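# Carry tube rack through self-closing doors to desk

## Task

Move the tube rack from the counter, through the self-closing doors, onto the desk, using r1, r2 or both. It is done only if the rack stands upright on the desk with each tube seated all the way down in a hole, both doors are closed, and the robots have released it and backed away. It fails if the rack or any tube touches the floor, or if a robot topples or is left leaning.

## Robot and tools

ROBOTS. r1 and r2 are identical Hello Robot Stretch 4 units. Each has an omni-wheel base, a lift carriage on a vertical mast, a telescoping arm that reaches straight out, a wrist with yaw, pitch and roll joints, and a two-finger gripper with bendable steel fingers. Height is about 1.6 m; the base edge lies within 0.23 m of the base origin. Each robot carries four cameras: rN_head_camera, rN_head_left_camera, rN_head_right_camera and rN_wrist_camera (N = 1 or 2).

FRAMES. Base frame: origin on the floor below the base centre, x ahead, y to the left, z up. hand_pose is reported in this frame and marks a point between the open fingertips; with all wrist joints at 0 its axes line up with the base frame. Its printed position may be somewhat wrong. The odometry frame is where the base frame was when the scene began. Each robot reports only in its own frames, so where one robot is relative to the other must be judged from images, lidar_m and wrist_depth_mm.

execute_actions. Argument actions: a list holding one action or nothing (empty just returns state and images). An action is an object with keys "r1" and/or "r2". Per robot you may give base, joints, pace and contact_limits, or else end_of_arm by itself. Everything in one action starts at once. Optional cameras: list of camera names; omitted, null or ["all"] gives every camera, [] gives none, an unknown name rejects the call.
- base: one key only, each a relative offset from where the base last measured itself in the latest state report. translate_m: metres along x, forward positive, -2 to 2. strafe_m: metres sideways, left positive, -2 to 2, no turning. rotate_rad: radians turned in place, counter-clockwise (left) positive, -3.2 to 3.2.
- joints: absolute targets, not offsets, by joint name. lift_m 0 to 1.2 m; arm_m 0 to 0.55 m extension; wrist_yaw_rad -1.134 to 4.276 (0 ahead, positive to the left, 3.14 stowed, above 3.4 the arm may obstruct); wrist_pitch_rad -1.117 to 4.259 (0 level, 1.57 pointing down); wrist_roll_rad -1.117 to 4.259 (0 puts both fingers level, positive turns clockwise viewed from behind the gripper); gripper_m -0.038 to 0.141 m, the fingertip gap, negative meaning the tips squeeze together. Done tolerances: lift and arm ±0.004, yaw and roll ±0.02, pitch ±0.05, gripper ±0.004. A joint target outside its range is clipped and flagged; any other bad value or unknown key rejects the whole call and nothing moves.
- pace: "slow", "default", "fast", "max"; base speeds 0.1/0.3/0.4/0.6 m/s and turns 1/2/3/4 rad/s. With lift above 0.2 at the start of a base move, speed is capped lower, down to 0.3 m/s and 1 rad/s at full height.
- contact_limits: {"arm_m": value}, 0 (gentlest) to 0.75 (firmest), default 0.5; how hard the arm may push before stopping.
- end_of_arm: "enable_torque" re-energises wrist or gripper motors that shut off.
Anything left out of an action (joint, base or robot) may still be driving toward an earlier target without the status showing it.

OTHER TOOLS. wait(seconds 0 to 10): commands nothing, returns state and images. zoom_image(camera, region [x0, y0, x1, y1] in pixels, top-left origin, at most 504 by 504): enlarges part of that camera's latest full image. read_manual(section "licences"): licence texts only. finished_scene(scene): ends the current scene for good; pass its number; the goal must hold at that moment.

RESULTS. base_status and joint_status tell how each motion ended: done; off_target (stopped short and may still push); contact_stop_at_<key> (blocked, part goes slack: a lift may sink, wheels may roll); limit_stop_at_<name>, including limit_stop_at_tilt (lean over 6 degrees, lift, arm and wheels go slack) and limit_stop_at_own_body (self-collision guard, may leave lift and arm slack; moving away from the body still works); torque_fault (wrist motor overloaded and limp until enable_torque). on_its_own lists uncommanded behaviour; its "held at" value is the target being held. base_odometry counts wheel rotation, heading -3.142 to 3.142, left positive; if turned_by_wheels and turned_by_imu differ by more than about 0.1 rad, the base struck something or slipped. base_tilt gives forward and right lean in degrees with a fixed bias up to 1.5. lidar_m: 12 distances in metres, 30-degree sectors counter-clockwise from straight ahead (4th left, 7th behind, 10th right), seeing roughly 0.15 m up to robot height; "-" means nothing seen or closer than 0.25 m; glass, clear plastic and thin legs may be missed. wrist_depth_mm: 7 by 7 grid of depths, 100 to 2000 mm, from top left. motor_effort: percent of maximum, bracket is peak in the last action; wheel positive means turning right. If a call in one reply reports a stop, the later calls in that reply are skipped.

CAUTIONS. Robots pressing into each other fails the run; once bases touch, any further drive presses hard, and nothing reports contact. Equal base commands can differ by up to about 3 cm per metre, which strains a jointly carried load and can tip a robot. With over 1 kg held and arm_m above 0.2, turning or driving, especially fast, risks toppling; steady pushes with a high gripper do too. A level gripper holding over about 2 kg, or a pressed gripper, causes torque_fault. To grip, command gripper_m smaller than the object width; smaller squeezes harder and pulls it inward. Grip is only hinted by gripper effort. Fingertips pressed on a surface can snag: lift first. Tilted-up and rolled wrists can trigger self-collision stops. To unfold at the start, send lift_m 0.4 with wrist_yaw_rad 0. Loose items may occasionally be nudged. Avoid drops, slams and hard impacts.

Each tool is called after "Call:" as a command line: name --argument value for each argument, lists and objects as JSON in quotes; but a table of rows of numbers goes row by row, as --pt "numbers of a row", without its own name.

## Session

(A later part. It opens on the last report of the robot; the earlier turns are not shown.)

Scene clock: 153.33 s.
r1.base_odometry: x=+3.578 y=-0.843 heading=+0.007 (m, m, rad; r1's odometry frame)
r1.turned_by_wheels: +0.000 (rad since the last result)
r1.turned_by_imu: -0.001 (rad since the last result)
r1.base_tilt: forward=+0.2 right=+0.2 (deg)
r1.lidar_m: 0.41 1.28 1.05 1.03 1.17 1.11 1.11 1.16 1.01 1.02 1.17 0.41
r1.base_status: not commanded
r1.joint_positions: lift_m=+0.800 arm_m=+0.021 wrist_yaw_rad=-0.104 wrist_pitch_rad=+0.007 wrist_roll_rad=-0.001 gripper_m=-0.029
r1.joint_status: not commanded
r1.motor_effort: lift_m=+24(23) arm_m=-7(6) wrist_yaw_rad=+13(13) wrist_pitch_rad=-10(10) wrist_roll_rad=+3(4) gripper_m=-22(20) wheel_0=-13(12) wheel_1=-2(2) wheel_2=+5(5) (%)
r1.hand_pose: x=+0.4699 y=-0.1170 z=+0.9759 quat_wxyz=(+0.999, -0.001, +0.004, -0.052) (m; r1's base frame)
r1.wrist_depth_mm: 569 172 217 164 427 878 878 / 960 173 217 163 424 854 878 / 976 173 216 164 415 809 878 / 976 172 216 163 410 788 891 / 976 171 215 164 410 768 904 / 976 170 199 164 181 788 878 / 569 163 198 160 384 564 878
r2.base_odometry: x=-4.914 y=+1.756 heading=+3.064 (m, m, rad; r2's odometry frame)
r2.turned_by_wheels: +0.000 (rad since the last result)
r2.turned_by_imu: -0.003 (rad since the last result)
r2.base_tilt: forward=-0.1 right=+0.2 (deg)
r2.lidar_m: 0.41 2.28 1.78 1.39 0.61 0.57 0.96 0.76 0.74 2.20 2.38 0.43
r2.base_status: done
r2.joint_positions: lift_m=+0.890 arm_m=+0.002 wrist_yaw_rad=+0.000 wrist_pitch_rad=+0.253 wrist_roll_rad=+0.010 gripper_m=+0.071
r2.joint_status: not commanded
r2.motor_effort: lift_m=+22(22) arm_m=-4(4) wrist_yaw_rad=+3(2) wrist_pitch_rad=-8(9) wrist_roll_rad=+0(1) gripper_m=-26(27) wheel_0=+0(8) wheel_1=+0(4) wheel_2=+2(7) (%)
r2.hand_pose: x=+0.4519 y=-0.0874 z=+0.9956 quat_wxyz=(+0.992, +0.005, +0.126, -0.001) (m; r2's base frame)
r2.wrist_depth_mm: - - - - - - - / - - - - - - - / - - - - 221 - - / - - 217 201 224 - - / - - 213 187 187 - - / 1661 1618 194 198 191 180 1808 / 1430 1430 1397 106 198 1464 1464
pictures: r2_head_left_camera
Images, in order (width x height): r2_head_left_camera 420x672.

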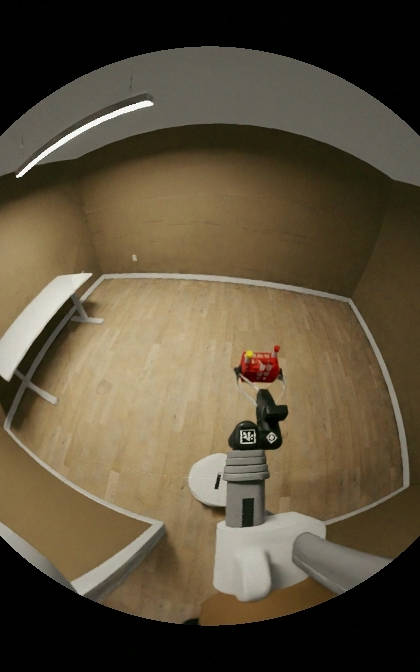

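Call:
execute_actions --actions '[{"r2":{"base":{"rotate_rad":0.96},"pace":"slow"},"r1":{"base":{"strafe_m":0.13},"joints":{"arm_m":0.19}}}]' --cameras '["r2_head_camera","r1_wrist_camera"]'

Scene clock: 156.17 s.
r1.base_odometry: x=+3.577 y=-0.713 heading=+0.007 (m, m, rad; r1's odometry frame)
r1.turned_by_wheels: +0.001 (rad since the last result)
r1.turned_by_imu: +0.000 (rad since the last result)
r1.base_tilt: forward=+0.1 right=+0.2 (deg)
r1.lidar_m: 0.56 1.13 0.92 0.90 1.05 1.07 1.08 1.16 1.13 1.13 1.29 0.75
r1.base_status: done
r1.joint_positions: lift_m=+0.800 arm_m=+0.189 wrist_yaw_rad=-0.095 wrist_pitch_rad=+0.006 wrist_roll_rad=-0.001 gripper_m=-0.030
r1.joint_status: all done
r1.on_its_own: wrist_yaw_rad is at rest, and its effort (-14) is outside its rest range (-13 to +13)
r1.motor_effort: lift_m=+24(23) arm_m=+7(8) wrist_yaw_rad=-14(28) wrist_pitch_rad=-7(10) wrist_roll_rad=+1(3) gripper_m=-13(19) wheel_0=+6(16) wheel_1=+0(7) wheel_2=+4(6) (%)
r1.hand_pose: x=+0.6386 y=-0.1144 z=+0.9762 quat_wxyz=(+0.999, +0.000, +0.003, -0.047) (m; r1's base frame)
r1.wrist_depth_mm: 831 195 221 163 325 424 554 / 831 195 221 162 322 415 554 / 831 196 221 162 320 410 544 / 842 195 220 161 319 407 535 / 842 194 220 161 315 407 535 / 854 193 181 161 306 407 539 / 842 183 216 159 298 404 525
r2.base_odometry: x=-4.914 y=+1.756 heading=-2.260 (m, m, rad; r2's odometry frame)
r2.turned_by_wheels: +0.960 (rad since the last result)
r2.turned_by_imu: +0.967 (rad since the last result)
r2.base_tilt: forward=-0.1 right=+0.2 (deg)
r2.lidar_m: 0.42 1.75 0.67 0.57 0.91 0.79 0.75 1.99 2.31 2.78 2.65 0.41
r2.base_status: done
r2.joint_positions: lift_m=+0.890 arm_m=+0.002 wrist_yaw_rad=+0.000 wrist_pitch_rad=+0.253 wrist_roll_rad=+0.010 gripper_m=+0.071
r2.joint_status: not commanded
r2.motor_effort: lift_m=+21(22) arm_m=-4(4) wrist_yaw_rad=+0(3) wrist_pitch_rad=-9(9) wrist_roll_rad=+1(1) gripper_m=-30(27) wheel_0=-1(7) wheel_1=+0(4) wheel_2=-1(8) (%)
r2.hand_pose: x=+0.4519 y=-0.0874 z=+0.9956 quat_wxyz=(+0.992, +0.005, +0.126, -0.001) (m; r2's base frame)
r2.wrist_depth_mm: 1808 - - - - - - / 1808 - - - - - - / 1983 - 1863 1921 221 - - / - - 219 201 224 - - / - - 213 187 187 - - / 1708 1576 193 198 191 180 1863 / 1430 1430 1366 106 198 1464 1499
pictures: r1_wrist_camera, r2_head_camera
Images, in order (width x height): r1_wrist_camera 616x392, r2_head_camera 420x560.

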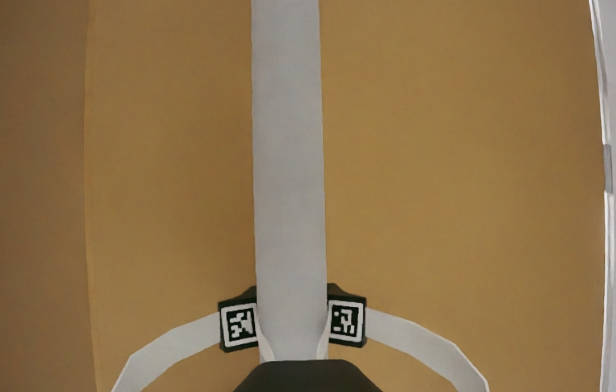

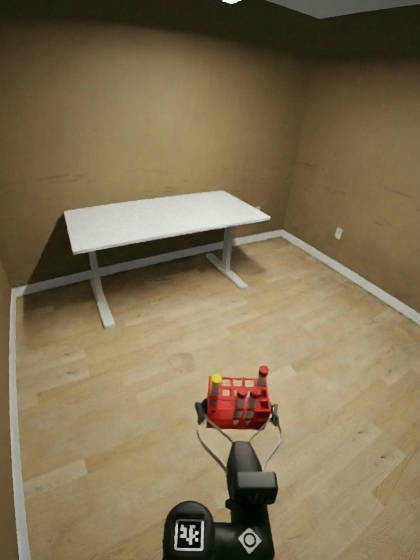

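Call:
execute_actions --actions '[{"r2":{"base":{"translate_m":1.45},"joints":{"lift_m":0.76}},"r1":{"base":{"strafe_m":0.12},"joints":{"arm_m":0.44},"pace":"slow"}}]' --cameras '["r2_head_camera","r2_wrist_camera","r1_wrist_camera"]'

Scene clock: 162.80 s.
r1.base_odometry: x=+3.576 y=-0.593 heading=+0.008 (m, m, rad; r1's odometry frame)
r1.turned_by_wheels: +0.000 (rad since the last result)
r1.turned_by_imu: -0.006 (rad since the last result)
r1.base_tilt: forward=+0.1 right=+0.3 (deg)
r1.lidar_m: 0.81 0.99 0.80 0.80 0.91 1.02 1.05 1.18 1.27 1.25 1.41 0.96
r1.base_status: done
r1.joint_positions: lift_m=+0.800 arm_m=+0.439 wrist_yaw_rad=-0.095 wrist_pitch_rad=+0.006 wrist_roll_rad=-0.001 gripper_m=-0.030
r1.joint_status: all done
r1.on_its_own: wrist_yaw_rad is at rest, and its effort (-14) is outside its rest range (-13 to +13)
r1.motor_effort: lift_m=+23(23) arm_m=+7(7) wrist_yaw_rad=-14(53) wrist_pitch_rad=-6(7) wrist_roll_rad=+1(1) gripper_m=-16(17) wheel_0=+3(30) wheel_1=+1(12) wheel_2=+2(9) (%)
r1.hand_pose: x=+0.8885 y=-0.1144 z=+0.9763 quat_wxyz=(+0.999, +0.000, +0.003, -0.048) (m; r1's base frame)
r1.wrist_depth_mm: 597 585 229 163 271 298 322 / 597 585 228 163 270 294 322 / 597 585 229 162 268 294 319 / 597 591 229 162 267 294 317 / 597 585 228 162 268 293 315 / 597 580 185 163 263 293 315 / 597 218 225 159 260 293 317
r2.base_odometry: x=-5.835 y=+0.637 heading=-2.260 (m, m, rad; r2's odometry frame)
r2.turned_by_wheels: +0.000 (rad since the last result)
r2.turned_by_imu: -0.006 (rad since the last result)
r2.base_tilt: forward=-0.1 right=+0.2 (deg)
r2.lidar_m: 0.41 0.44 0.49 0.70 1.18 1.24 2.07 3.46 2.74 2.01 1.93 0.41
r2.base_status: done
r2.joint_positions: lift_m=+0.760 arm_m=+0.002 wrist_yaw_rad=+0.000 wrist_pitch_rad=+0.253 wrist_roll_rad=+0.010 gripper_m=+0.071
r2.joint_status: all done
r2.motor_effort: lift_m=+14(19) arm_m=-4(4) wrist_yaw_rad=-1(2) wrist_pitch_rad=-9(8) wrist_roll_rad=+0(0) gripper_m=-29(27) wheel_0=+1(4) wheel_1=-1(5) wheel_2=+1(10) (%)
r2.hand_pose: x=+0.4519 y=-0.0874 z=+0.8662 quat_wxyz=(+0.992, +0.005, +0.126, -0.001) (m; r2's base frame)
r2.wrist_depth_mm: 854 946 1025 1160 1308 1499 1576 / 878 960 1078 1205 1366 1576 1537 / 917 1008 1078 1182 221 1708 1576 / 778 798 220 201 224 1708 1576 / 539 549 213 188 189 585 1537 / 407 377 194 198 193 180 1576 / 343 345 349 106 198 1281 1336
pictures: r1_wrist_camera, r2_head_camera, r2_wrist_camera
Images, in order (width x height): r1_wrist_camera 616x392, r2_head_camera 420x560, r2_wrist_camera 616x392.

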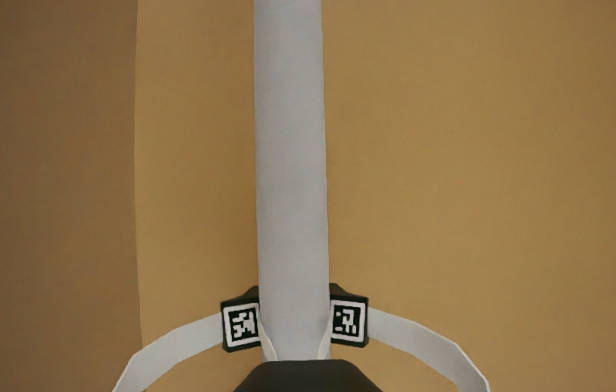

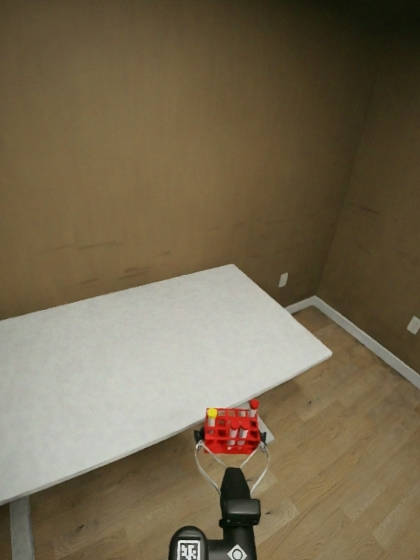

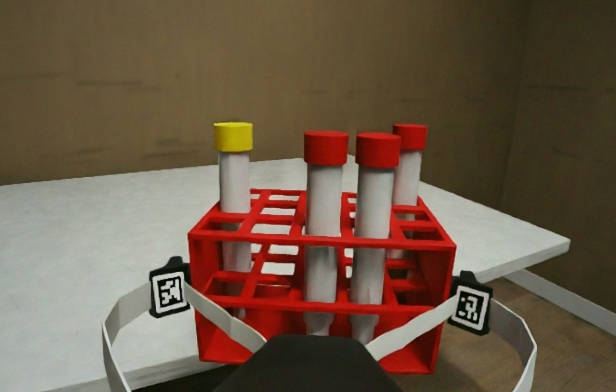

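Call:
execute_actions --actions '[{"r2":{"base":{"rotate_rad":0.45},"joints":{"arm_m":0.22},"pace":"slow"},"r1":{"base":{"translate_m":0.2},"joints":{"wrist_yaw_rad":0.03},"pace":"slow"}}]' --cameras '["r2_head_camera","r2_wrist_camera","r1_wrist_camera"]'

Scene clock: 166.80 s.
r1.base_odometry: x=+3.776 y=-0.592 heading=+0.009 (m, m, rad; r1's odometry frame)
r1.turned_by_wheels: +0.001 (rad since the last result)
r1.turned_by_imu: -0.001 (rad since the last result)
r1.base_tilt: forward=+0.0 right=+0.2 (deg)
r1.lidar_m: 0.82 0.92 0.78 0.76 0.84 1.20 1.25 1.41 1.31 1.28 1.22 0.94
r1.base_status: done
r1.joint_positions: lift_m=+0.800 arm_m=+0.439 wrist_yaw_rad=+0.036 wrist_pitch_rad=+0.006 wrist_roll_rad=-0.001 gripper_m=-0.030
r1.joint_status: all done
r1.on_its_own: wrist_yaw_rad is at rest, and its effort (-15) is outside its rest range (-13 to +13)
r1.motor_effort: lift_m=+24(23) arm_m=+4(7) wrist_yaw_rad=-15(29) wrist_pitch_rad=-6(7) wrist_roll_rad=+2(1) gripper_m=-14(18) wheel_0=+7(10) wheel_1=+5(4) wheel_2=+3(14) (%)
r1.hand_pose: x=+0.9016 y=-0.0771 z=+0.9762 quat_wxyz=(+1.000, +0.000, +0.003, +0.018) (m; r1's base frame)
r1.wrist_depth_mm: 421 407 245 163 238 234 - / 427 402 246 162 238 235 231 / 424 399 246 163 238 236 231 / 427 407 246 163 238 234 230 / 424 402 245 163 238 234 230 / 424 404 211 163 236 233 230 / 427 402 243 160 236 231 -
r2.base_odometry: x=-5.836 y=+0.637 heading=-1.810 (m, m, rad; r2's odometry frame)
r2.turned_by_wheels: +0.449 (rad since the last result)
r2.turned_by_imu: +0.452 (rad since the last result)
r2.base_tilt: forward=-0.1 right=+0.2 (deg)
r2.lidar_m: 0.46 0.49 0.62 1.18 1.22 1.82 3.51 2.99 2.07 1.93 0.72 0.49
r2.base_status: done
r2.joint_positions: lift_m=+0.760 arm_m=+0.219 wrist_yaw_rad=+0.000 wrist_pitch_rad=+0.253 wrist_roll_rad=+0.010 gripper_m=+0.071
r2.joint_status: all done
r2.motor_effort: lift_m=+14(14) arm_m=+4(5) wrist_yaw_rad=+1(0) wrist_pitch_rad=-9(8) wrist_roll_rad=-1(0) gripper_m=-29(28) wheel_0=-3(4) wheel_1=-3(4) wheel_2=-1(8) (%)
r2.hand_pose: x=+0.6694 y=-0.0874 z=+0.8662 quat_wxyz=(+0.992, +0.005, +0.126, -0.001) (m; r2's base frame)
r2.wrist_depth_mm: 750 750 759 768 768 768 788 / 778 778 788 798 820 809 809 / 809 820 809 820 220 842 854 / 778 798 676 202 224 866 878 / 535 549 213 188 189 580 574 / 404 375 194 198 193 180 433 / 338 338 325 106 198 347 -
pictures: r1_wrist_camera, r2_head_camera, r2_wrist_camera
Images, in order (width x height): r1_wrist_camera 616x392, r2_head_camera 420x560, r2_wrist_camera 616x392.

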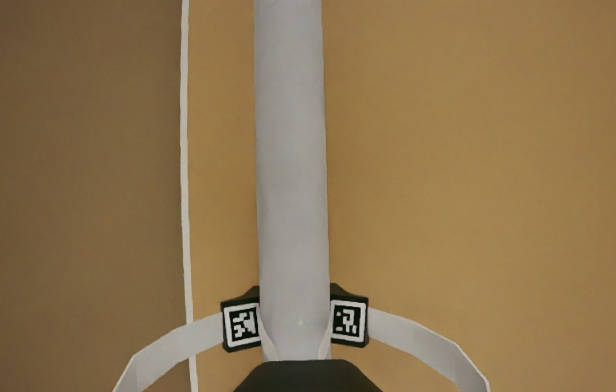

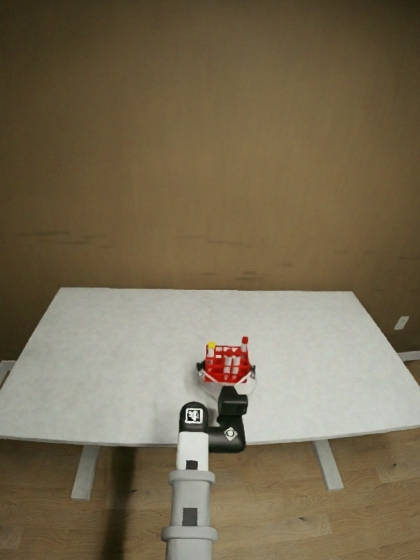

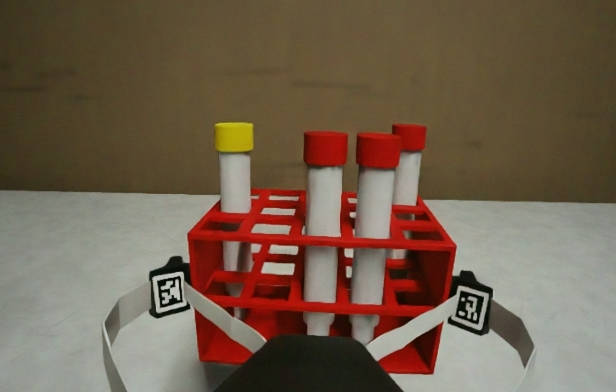

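Call:
execute_actions --actions '[{"r2":{"joints":{"lift_m":0.665},"pace":"slow"},"r1":{"joints":{"gripper_m":0.09}}}]' --cameras '["r2_wrist_camera","r1_wrist_camera"]'

Scene clock: 168.90 s.
r1.base_odometry: x=+3.776 y=-0.592 heading=+0.008 (m, m, rad; r1's odometry frame)
r1.turned_by_wheels: -0.001 (rad since the last result)
r1.turned_by_imu: -0.001 (rad since the last result)
r1.base_tilt: forward=+0.1 right=+0.1 (deg)
r1.lidar_m: 0.96 0.93 0.77 0.76 0.83 1.19 1.26 1.41 1.29 1.28 1.25 1.03
r1.base_status: not commanded
r1.joint_positions: lift_m=+0.800 arm_m=+0.439 wrist_yaw_rad=+0.030 wrist_pitch_rad=+0.006 wrist_roll_rad=-0.001 gripper_m=+0.090
r1.joint_status: all done
r1.motor_effort: lift_m=+24(24) arm_m=+4(4) wrist_yaw_rad=+0(15) wrist_pitch_rad=-6(6) wrist_roll_rad=+2(1) gripper_m=+1(11) wheel_0=+3(7) wheel_1=+2(5) wheel_2=+1(3) (%)
r1.hand_pose: x=+0.9011 y=-0.0786 z=+0.9762 quat_wxyz=(+1.000, +0.000, +0.003, +0.015) (m; r1's base frame)
r1.wrist_depth_mm: 424 402 370 349 342 325 314 / 421 402 370 349 340 325 314 / 421 402 368 347 342 325 314 / 421 399 368 283 340 325 315 / 421 399 370 282 340 325 314 / 421 399 213 283 198 324 315 / 421 404 366 143 340 320 312
r2.base_odometry: x=-5.836 y=+0.637 heading=-1.810 (m, m, rad; r2's odometry frame)
r2.turned_by_wheels: +0.000 (rad since the last result)
r2.turned_by_imu: +0.000 (rad since the last result)
r2.base_tilt: forward=-0.1 right=+0.2 (deg)
r2.lidar_m: 0.46 0.49 0.62 1.18 1.21 1.71 3.49 2.98 2.07 1.93 0.71 0.51
r2.base_status: not commanded
r2.joint_positions: lift_m=+0.665 arm_m=+0.219 wrist_yaw_rad=+0.000 wrist_pitch_rad=+0.253 wrist_roll_rad=+0.010 gripper_m=+0.071
r2.joint_status: all done
r2.motor_effort: lift_m=+13(14) arm_m=+4(4) wrist_yaw_rad=+1(2) wrist_pitch_rad=-8(9) wrist_roll_rad=+0(0) gripper_m=-29(27) wheel_0=-4(4) wheel_1=-3(3) wheel_2=-1(1) (%)
r2.hand_pose: x=+0.6694 y=-0.0874 z=+0.7713 quat_wxyz=(+0.992, +0.005, +0.126, -0.001) (m; r2's base frame)
r2.wrist_depth_mm: 750 759 768 759 778 788 778 / 768 788 788 798 798 798 809 / 798 809 809 820 220 831 854 / 492 504 433 201 224 544 559 / 340 347 213 187 188 366 368 / 257 237 193 198 193 180 274 / 214 214 207 106 198 219 -
pictures: r1_wrist_camera, r2_wrist_camera
Images, in order (width x height): r1_wrist_camera 616x392, r2_wrist_camera 616x392.

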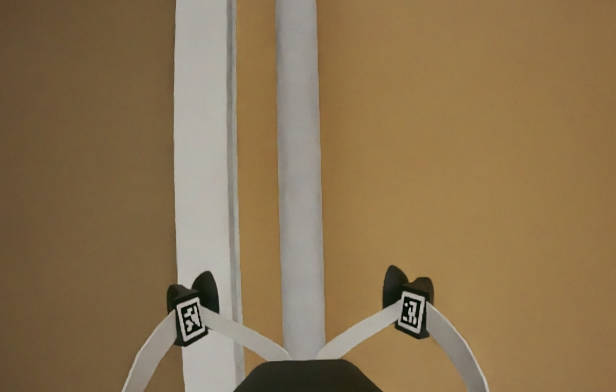

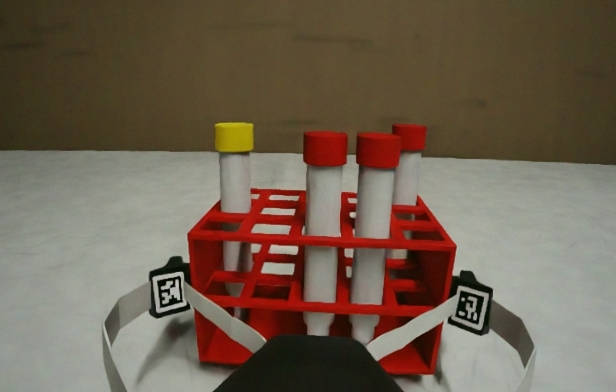

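Call:
execute_actions --actions '[{"r2":{"joints":{"lift_m":0.657},"pace":"slow"},"r1":{"joints":{"arm_m":0.2},"pace":"fast"}}]' --cameras '[]'

Call:
execute_actions --actions '[{"r2":{"joints":{"gripper_m":0.141}}}]' --cameras '["r2_wrist_camera"]'

Scene clock: 170.67 s.
r1.base_odometry: x=+3.776 y=-0.592 heading=+0.008 (m, m, rad; r1's odometry frame)
r1.turned_by_wheels: +0.000 (rad since the last result)
r1.turned_by_imu: -0.001 (rad since the last result)
r1.base_tilt: forward=+0.1 right=+0.1 (deg)
r1.lidar_m: 0.96 0.93 0.77 0.74 0.84 1.20 1.28 1.41 1.29 1.30 1.23 1.03
r1.base_status: not commanded
r1.joint_positions: lift_m=+0.800 arm_m=+0.201 wrist_yaw_rad=+0.030 wrist_pitch_rad=+0.006 wrist_roll_rad=-0.001 gripper_m=+0.090
r1.joint_status: all done
r1.motor_effort: lift_m=+24(23) arm_m=-7(8) wrist_yaw_rad=+1(1) wrist_pitch_rad=-7(7) wrist_roll_rad=+2(1) gripper_m=-4(2) wheel_0=+2(3) wheel_1=+2(2) wheel_2=+1(1) (%)
r1.hand_pose: x=+0.6631 y=-0.0788 z=+0.9762 quat_wxyz=(+1.000, +0.000, +0.003, +0.015) (m; r1's base frame)
r1.wrist_depth_mm: 707 661 634 591 574 549 530 / 691 654 634 591 569 544 530 / 699 661 627 597 574 544 530 / 707 661 634 591 569 549 530 / 699 654 627 597 574 549 525 / 699 668 213 597 199 549 530 / 699 668 627 143 574 539 530
r2.base_odometry: x=-5.836 y=+0.637 heading=-1.810 (m, m, rad; r2's odometry frame)
r2.turned_by_wheels: +0.000 (rad since the last result)
r2.turned_by_imu: +0.000 (rad since the last result)
r2.base_tilt: forward=-0.2 right=+0.2 (deg)
r2.lidar_m: 0.47 0.46 0.65 1.16 1.22 1.72 3.49 2.97 2.06 1.93 0.71 0.50
r2.base_status: not commanded
r2.joint_positions: lift_m=+0.657 arm_m=+0.219 wrist_yaw_rad=+0.000 wrist_pitch_rad=+0.253 wrist_roll_rad=+0.010 gripper_m=+0.071
r2.joint_status: all done
r2.motor_effort: lift_m=+13(12) arm_m=+4(4) wrist_yaw_rad=+1(1) wrist_pitch_rad=-9(8) wrist_roll_rad=+0(0) gripper_m=-29(28) wheel_0=-3(3) wheel_1=-3(3) wheel_2=-2(2) (%)
r2.hand_pose: x=+0.6694 y=-0.0874 z=+0.7633 quat_wxyz=(+0.992, +0.005, +0.126, -0.001) (m; r2's base frame)
r2.wrist_depth_mm: 750 750 759 768 778 768 778 / 778 778 788 788 809 809 809 / 798 809 741 768 220 842 842 / 469 477 410 201 224 517 530 / 324 330 213 187 189 349 349 / 244 227 193 198 193 180 262 / 204 202 204 106 198 209 -
pictures: none
No camera images: the call's "cameras" was empty. Leave "cameras" out to get every camera's image.

Scene clock: 172.40 s.
r1.base_odometry: x=+3.776 y=-0.592 heading=+0.008 (m, m, rad; r1's odometry frame)
r1.turned_by_wheels: +0.000 (rad since the last result)
r1.turned_by_imu: -0.001 (rad since the last result)
r1.base_tilt: forward=-0.1 right=+0.1 (deg)
r1.lidar_m: 0.93 0.91 0.77 0.76 0.87 1.23 1.25 1.43 1.30 1.29 1.23 1.03
r1.base_status: not commanded
r1.joint_positions: lift_m=+0.800 arm_m=+0.201 wrist_yaw_rad=+0.030 wrist_pitch_rad=+0.006 wrist_roll_rad=-0.001 gripper_m=+0.090
r1.joint_status: not commanded
r1.motor_effort: lift_m=+24(23) arm_m=-7(6) wrist_yaw_rad=+1(1) wrist_pitch_rad=-7(7) wrist_roll_rad=+2(1) gripper_m=+1(0) wheel_0=+3(3) wheel_1=+2(2) wheel_2=+1(1) (%)
r1.hand_pose: x=+0.6631 y=-0.0788 z=+0.9762 quat_wxyz=(+1.000, +0.000, +0.003, +0.015) (m; r1's base frame)
r1.wrist_depth_mm: 699 676 627 597 574 544 525 / 699 661 634 591 574 549 525 / 699 668 634 597 574 549 530 / 699 661 627 591 569 539 525 / 699 668 627 591 569 539 525 / 699 661 213 591 198 544 525 / 699 661 627 143 574 539 530
r2.base_odometry: x=-5.836 y=+0.637 heading=-1.810 (m, m, rad; r2's odometry frame)
r2.turned_by_wheels: +0.000 (rad since the last result)
r2.turned_by_imu: +0.000 (rad since the last result)
r2.base_tilt: forward=-0.1 right=+0.2 (deg)
r2.lidar_m: 0.48 0.47 0.63 1.18 1.22 1.71 3.49 2.98 2.07 1.94 0.70 0.50
r2.base_status: not commanded
r2.joint_positions: lift_m=+0.657 arm_m=+0.219 wrist_yaw_rad=+0.000 wrist_pitch_rad=+0.253 wrist_roll_rad=+0.010 gripper_m=+0.141
r2.joint_status: all done
r2.motor_effort: lift_m=+13(13) arm_m=+5(4) wrist_yaw_rad=+1(3) wrist_pitch_rad=-6(8) wrist_roll_rad=+0(0) gripper_m=+0(28) wheel_0=-4(4) wheel_1=-3(3) wheel_2=-1(1) (%)
r2.hand_pose: x=+0.6695 y=-0.0874 z=+0.7635 quat_wxyz=(+0.992, +0.005, +0.126, -0.001) (m; r2's base frame)
r2.wrist_depth_mm: 741 759 768 768 768 768 778 / 778 788 788 798 798 809 809 / 798 798 750 820 820 842 842 / 469 480 445 217 241 525 530 / 324 332 226 206 205 351 353 / 246 240 230 206 209 218 262 / 205 202 214 106 211 210 -
pictures: r2_wrist_camera
Images, in order (width x height): r2_wrist_camera 616x392.

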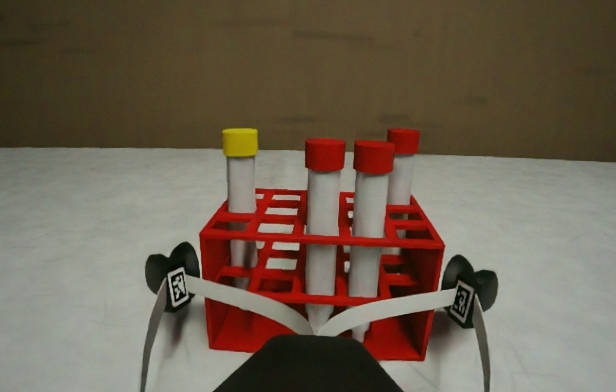

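Call:
execute_actions --actions '[{"r2":{"joints":{"arm_m":0.0},"base":{"translate_m":-0.1}},"r1":{"base":{"rotate_rad":-1.2},"joints":{"arm_m":0.0},"pace":"fast"}}]' --cameras '["r2_wrist_camera","r1_head_right_camera"]'

Call:
zoom_image --camera "r2_wrist_camera" --region '[250, 90, 390, 230]'

Scene clock: 174.70 s.
r1.base_odometry: x=+3.776 y=-0.592 heading=-1.191 (m, m, rad; r1's odometry frame)
r1.turned_by_wheels: -1.200 (rad since the last result)
r1.turned_by_imu: -1.216 (rad since the last result)
r1.base_tilt: forward=+0.1 right=+0.3 (deg)
r1.lidar_m: 1.38 1.06 0.97 1.08 0.78 0.75 0.80 1.15 1.22 1.33 1.34 1.29
r1.base_status: done
r1.joint_positions: lift_m=+0.800 arm_m=+0.001 wrist_yaw_rad=+0.030 wrist_pitch_rad=+0.006 wrist_roll_rad=-0.001 gripper_m=+0.090
r1.joint_status: all done
r1.motor_effort: lift_m=+24(23) arm_m=-7(8) wrist_yaw_rad=+1(2) wrist_pitch_rad=-7(7) wrist_roll_rad=+1(1) gripper_m=-1(3) wheel_0=+1(6) wheel_1=+2(6) wheel_2=+1(10) (%)
r1.hand_pose: x=+0.4631 y=-0.0788 z=+0.9762 quat_wxyz=(+1.000, +0.000, +0.003, +0.015) (m; r1's base frame)
r1.wrist_depth_mm: 878 1042 1366 1281 1098 976 878 / 866 1042 1336 1281 1098 976 866 / 878 1060 1336 1255 1098 976 878 / 866 1025 1308 1281 1098 976 866 / 854 1042 1308 1281 1098 976 878 / 866 991 213 1255 198 976 878 / 854 946 1255 143 1098 931 878
r2.base_odometry: x=-5.812 y=+0.734 heading=-1.810 (m, m, rad; r2's odometry frame)
r2.turned_by_wheels: +0.000 (rad since the last result)
r2.turned_by_imu: +0.000 (rad since the last result)
r2.base_tilt: forward=-0.2 right=+0.1 (deg)
r2.lidar_m: 0.57 0.60 0.80 1.16 1.21 1.71 3.39 2.99 2.05 1.94 0.86 0.62
r2.base_status: done
r2.joint_positions: lift_m=+0.657 arm_m=+0.002 wrist_yaw_rad=+0.000 wrist_pitch_rad=+0.252 wrist_roll_rad=+0.010 gripper_m=+0.141
r2.joint_status: all done
joint sent to its limit — the command would take r2.arm_m past its lower limit, so that joint was sent only as far as its limit.
r2.motor_effort: lift_m=+13(13) arm_m=-5(6) wrist_yaw_rad=+1(1) wrist_pitch_rad=-5(7) wrist_roll_rad=+0(0) gripper_m=+1(2) wheel_0=-1(3) wheel_1=+0(7) wheel_2=-2(8) (%)
r2.hand_pose: x=+0.4520 y=-0.0875 z=+0.7636 quat_wxyz=(+0.992, +0.005, +0.126, -0.001) (m; r2's base frame)
r2.wrist_depth_mm: 1025 1025 1042 1060 1042 1060 1078 / 1060 1098 1078 1078 1118 1098 1118 / 866 878 904 525 946 1025 1138 / 477 488 500 508 512 525 539 / 373 370 370 375 377 379 384 / 809 1281 1281 1308 1308 218 854 / 866 1118 1205 106 1205 1182 866
pictures: r1_head_right_camera, r2_wrist_camera
Images, in order (width x height): r1_head_right_camera 420x672, r2_wrist_camera 616x392.

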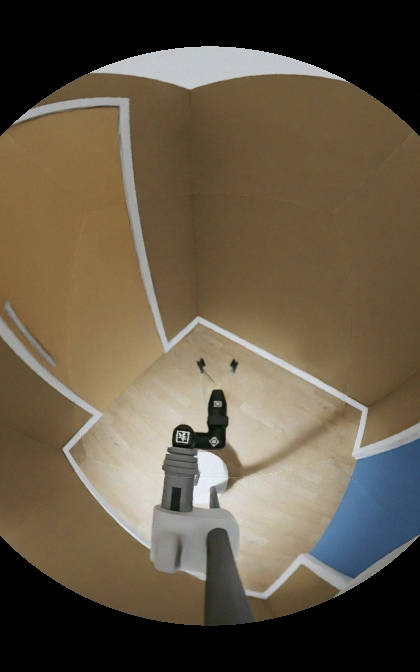

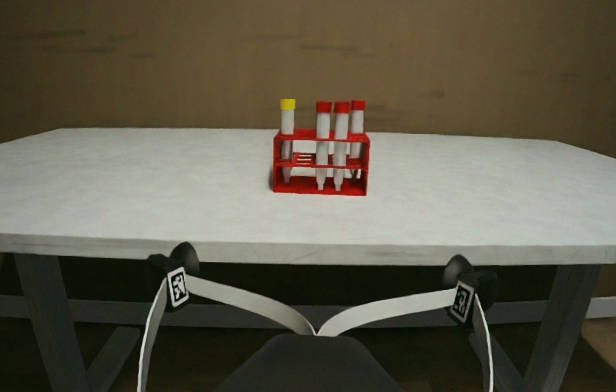

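Region (250, 90, 390, 230) of r2_wrist_camera's 616x392 image, scaled by 3.600.

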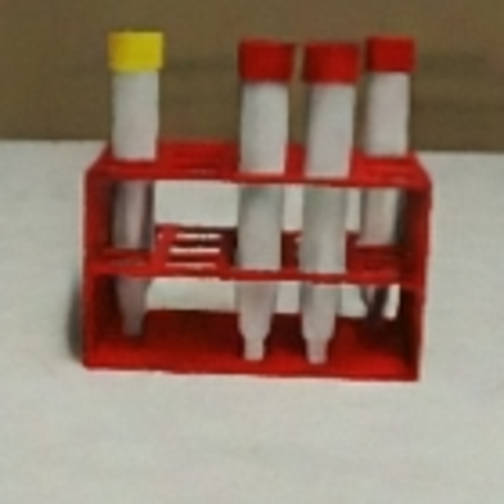

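Call:
finished_scene --scene 1

The scene is finished: the task was done.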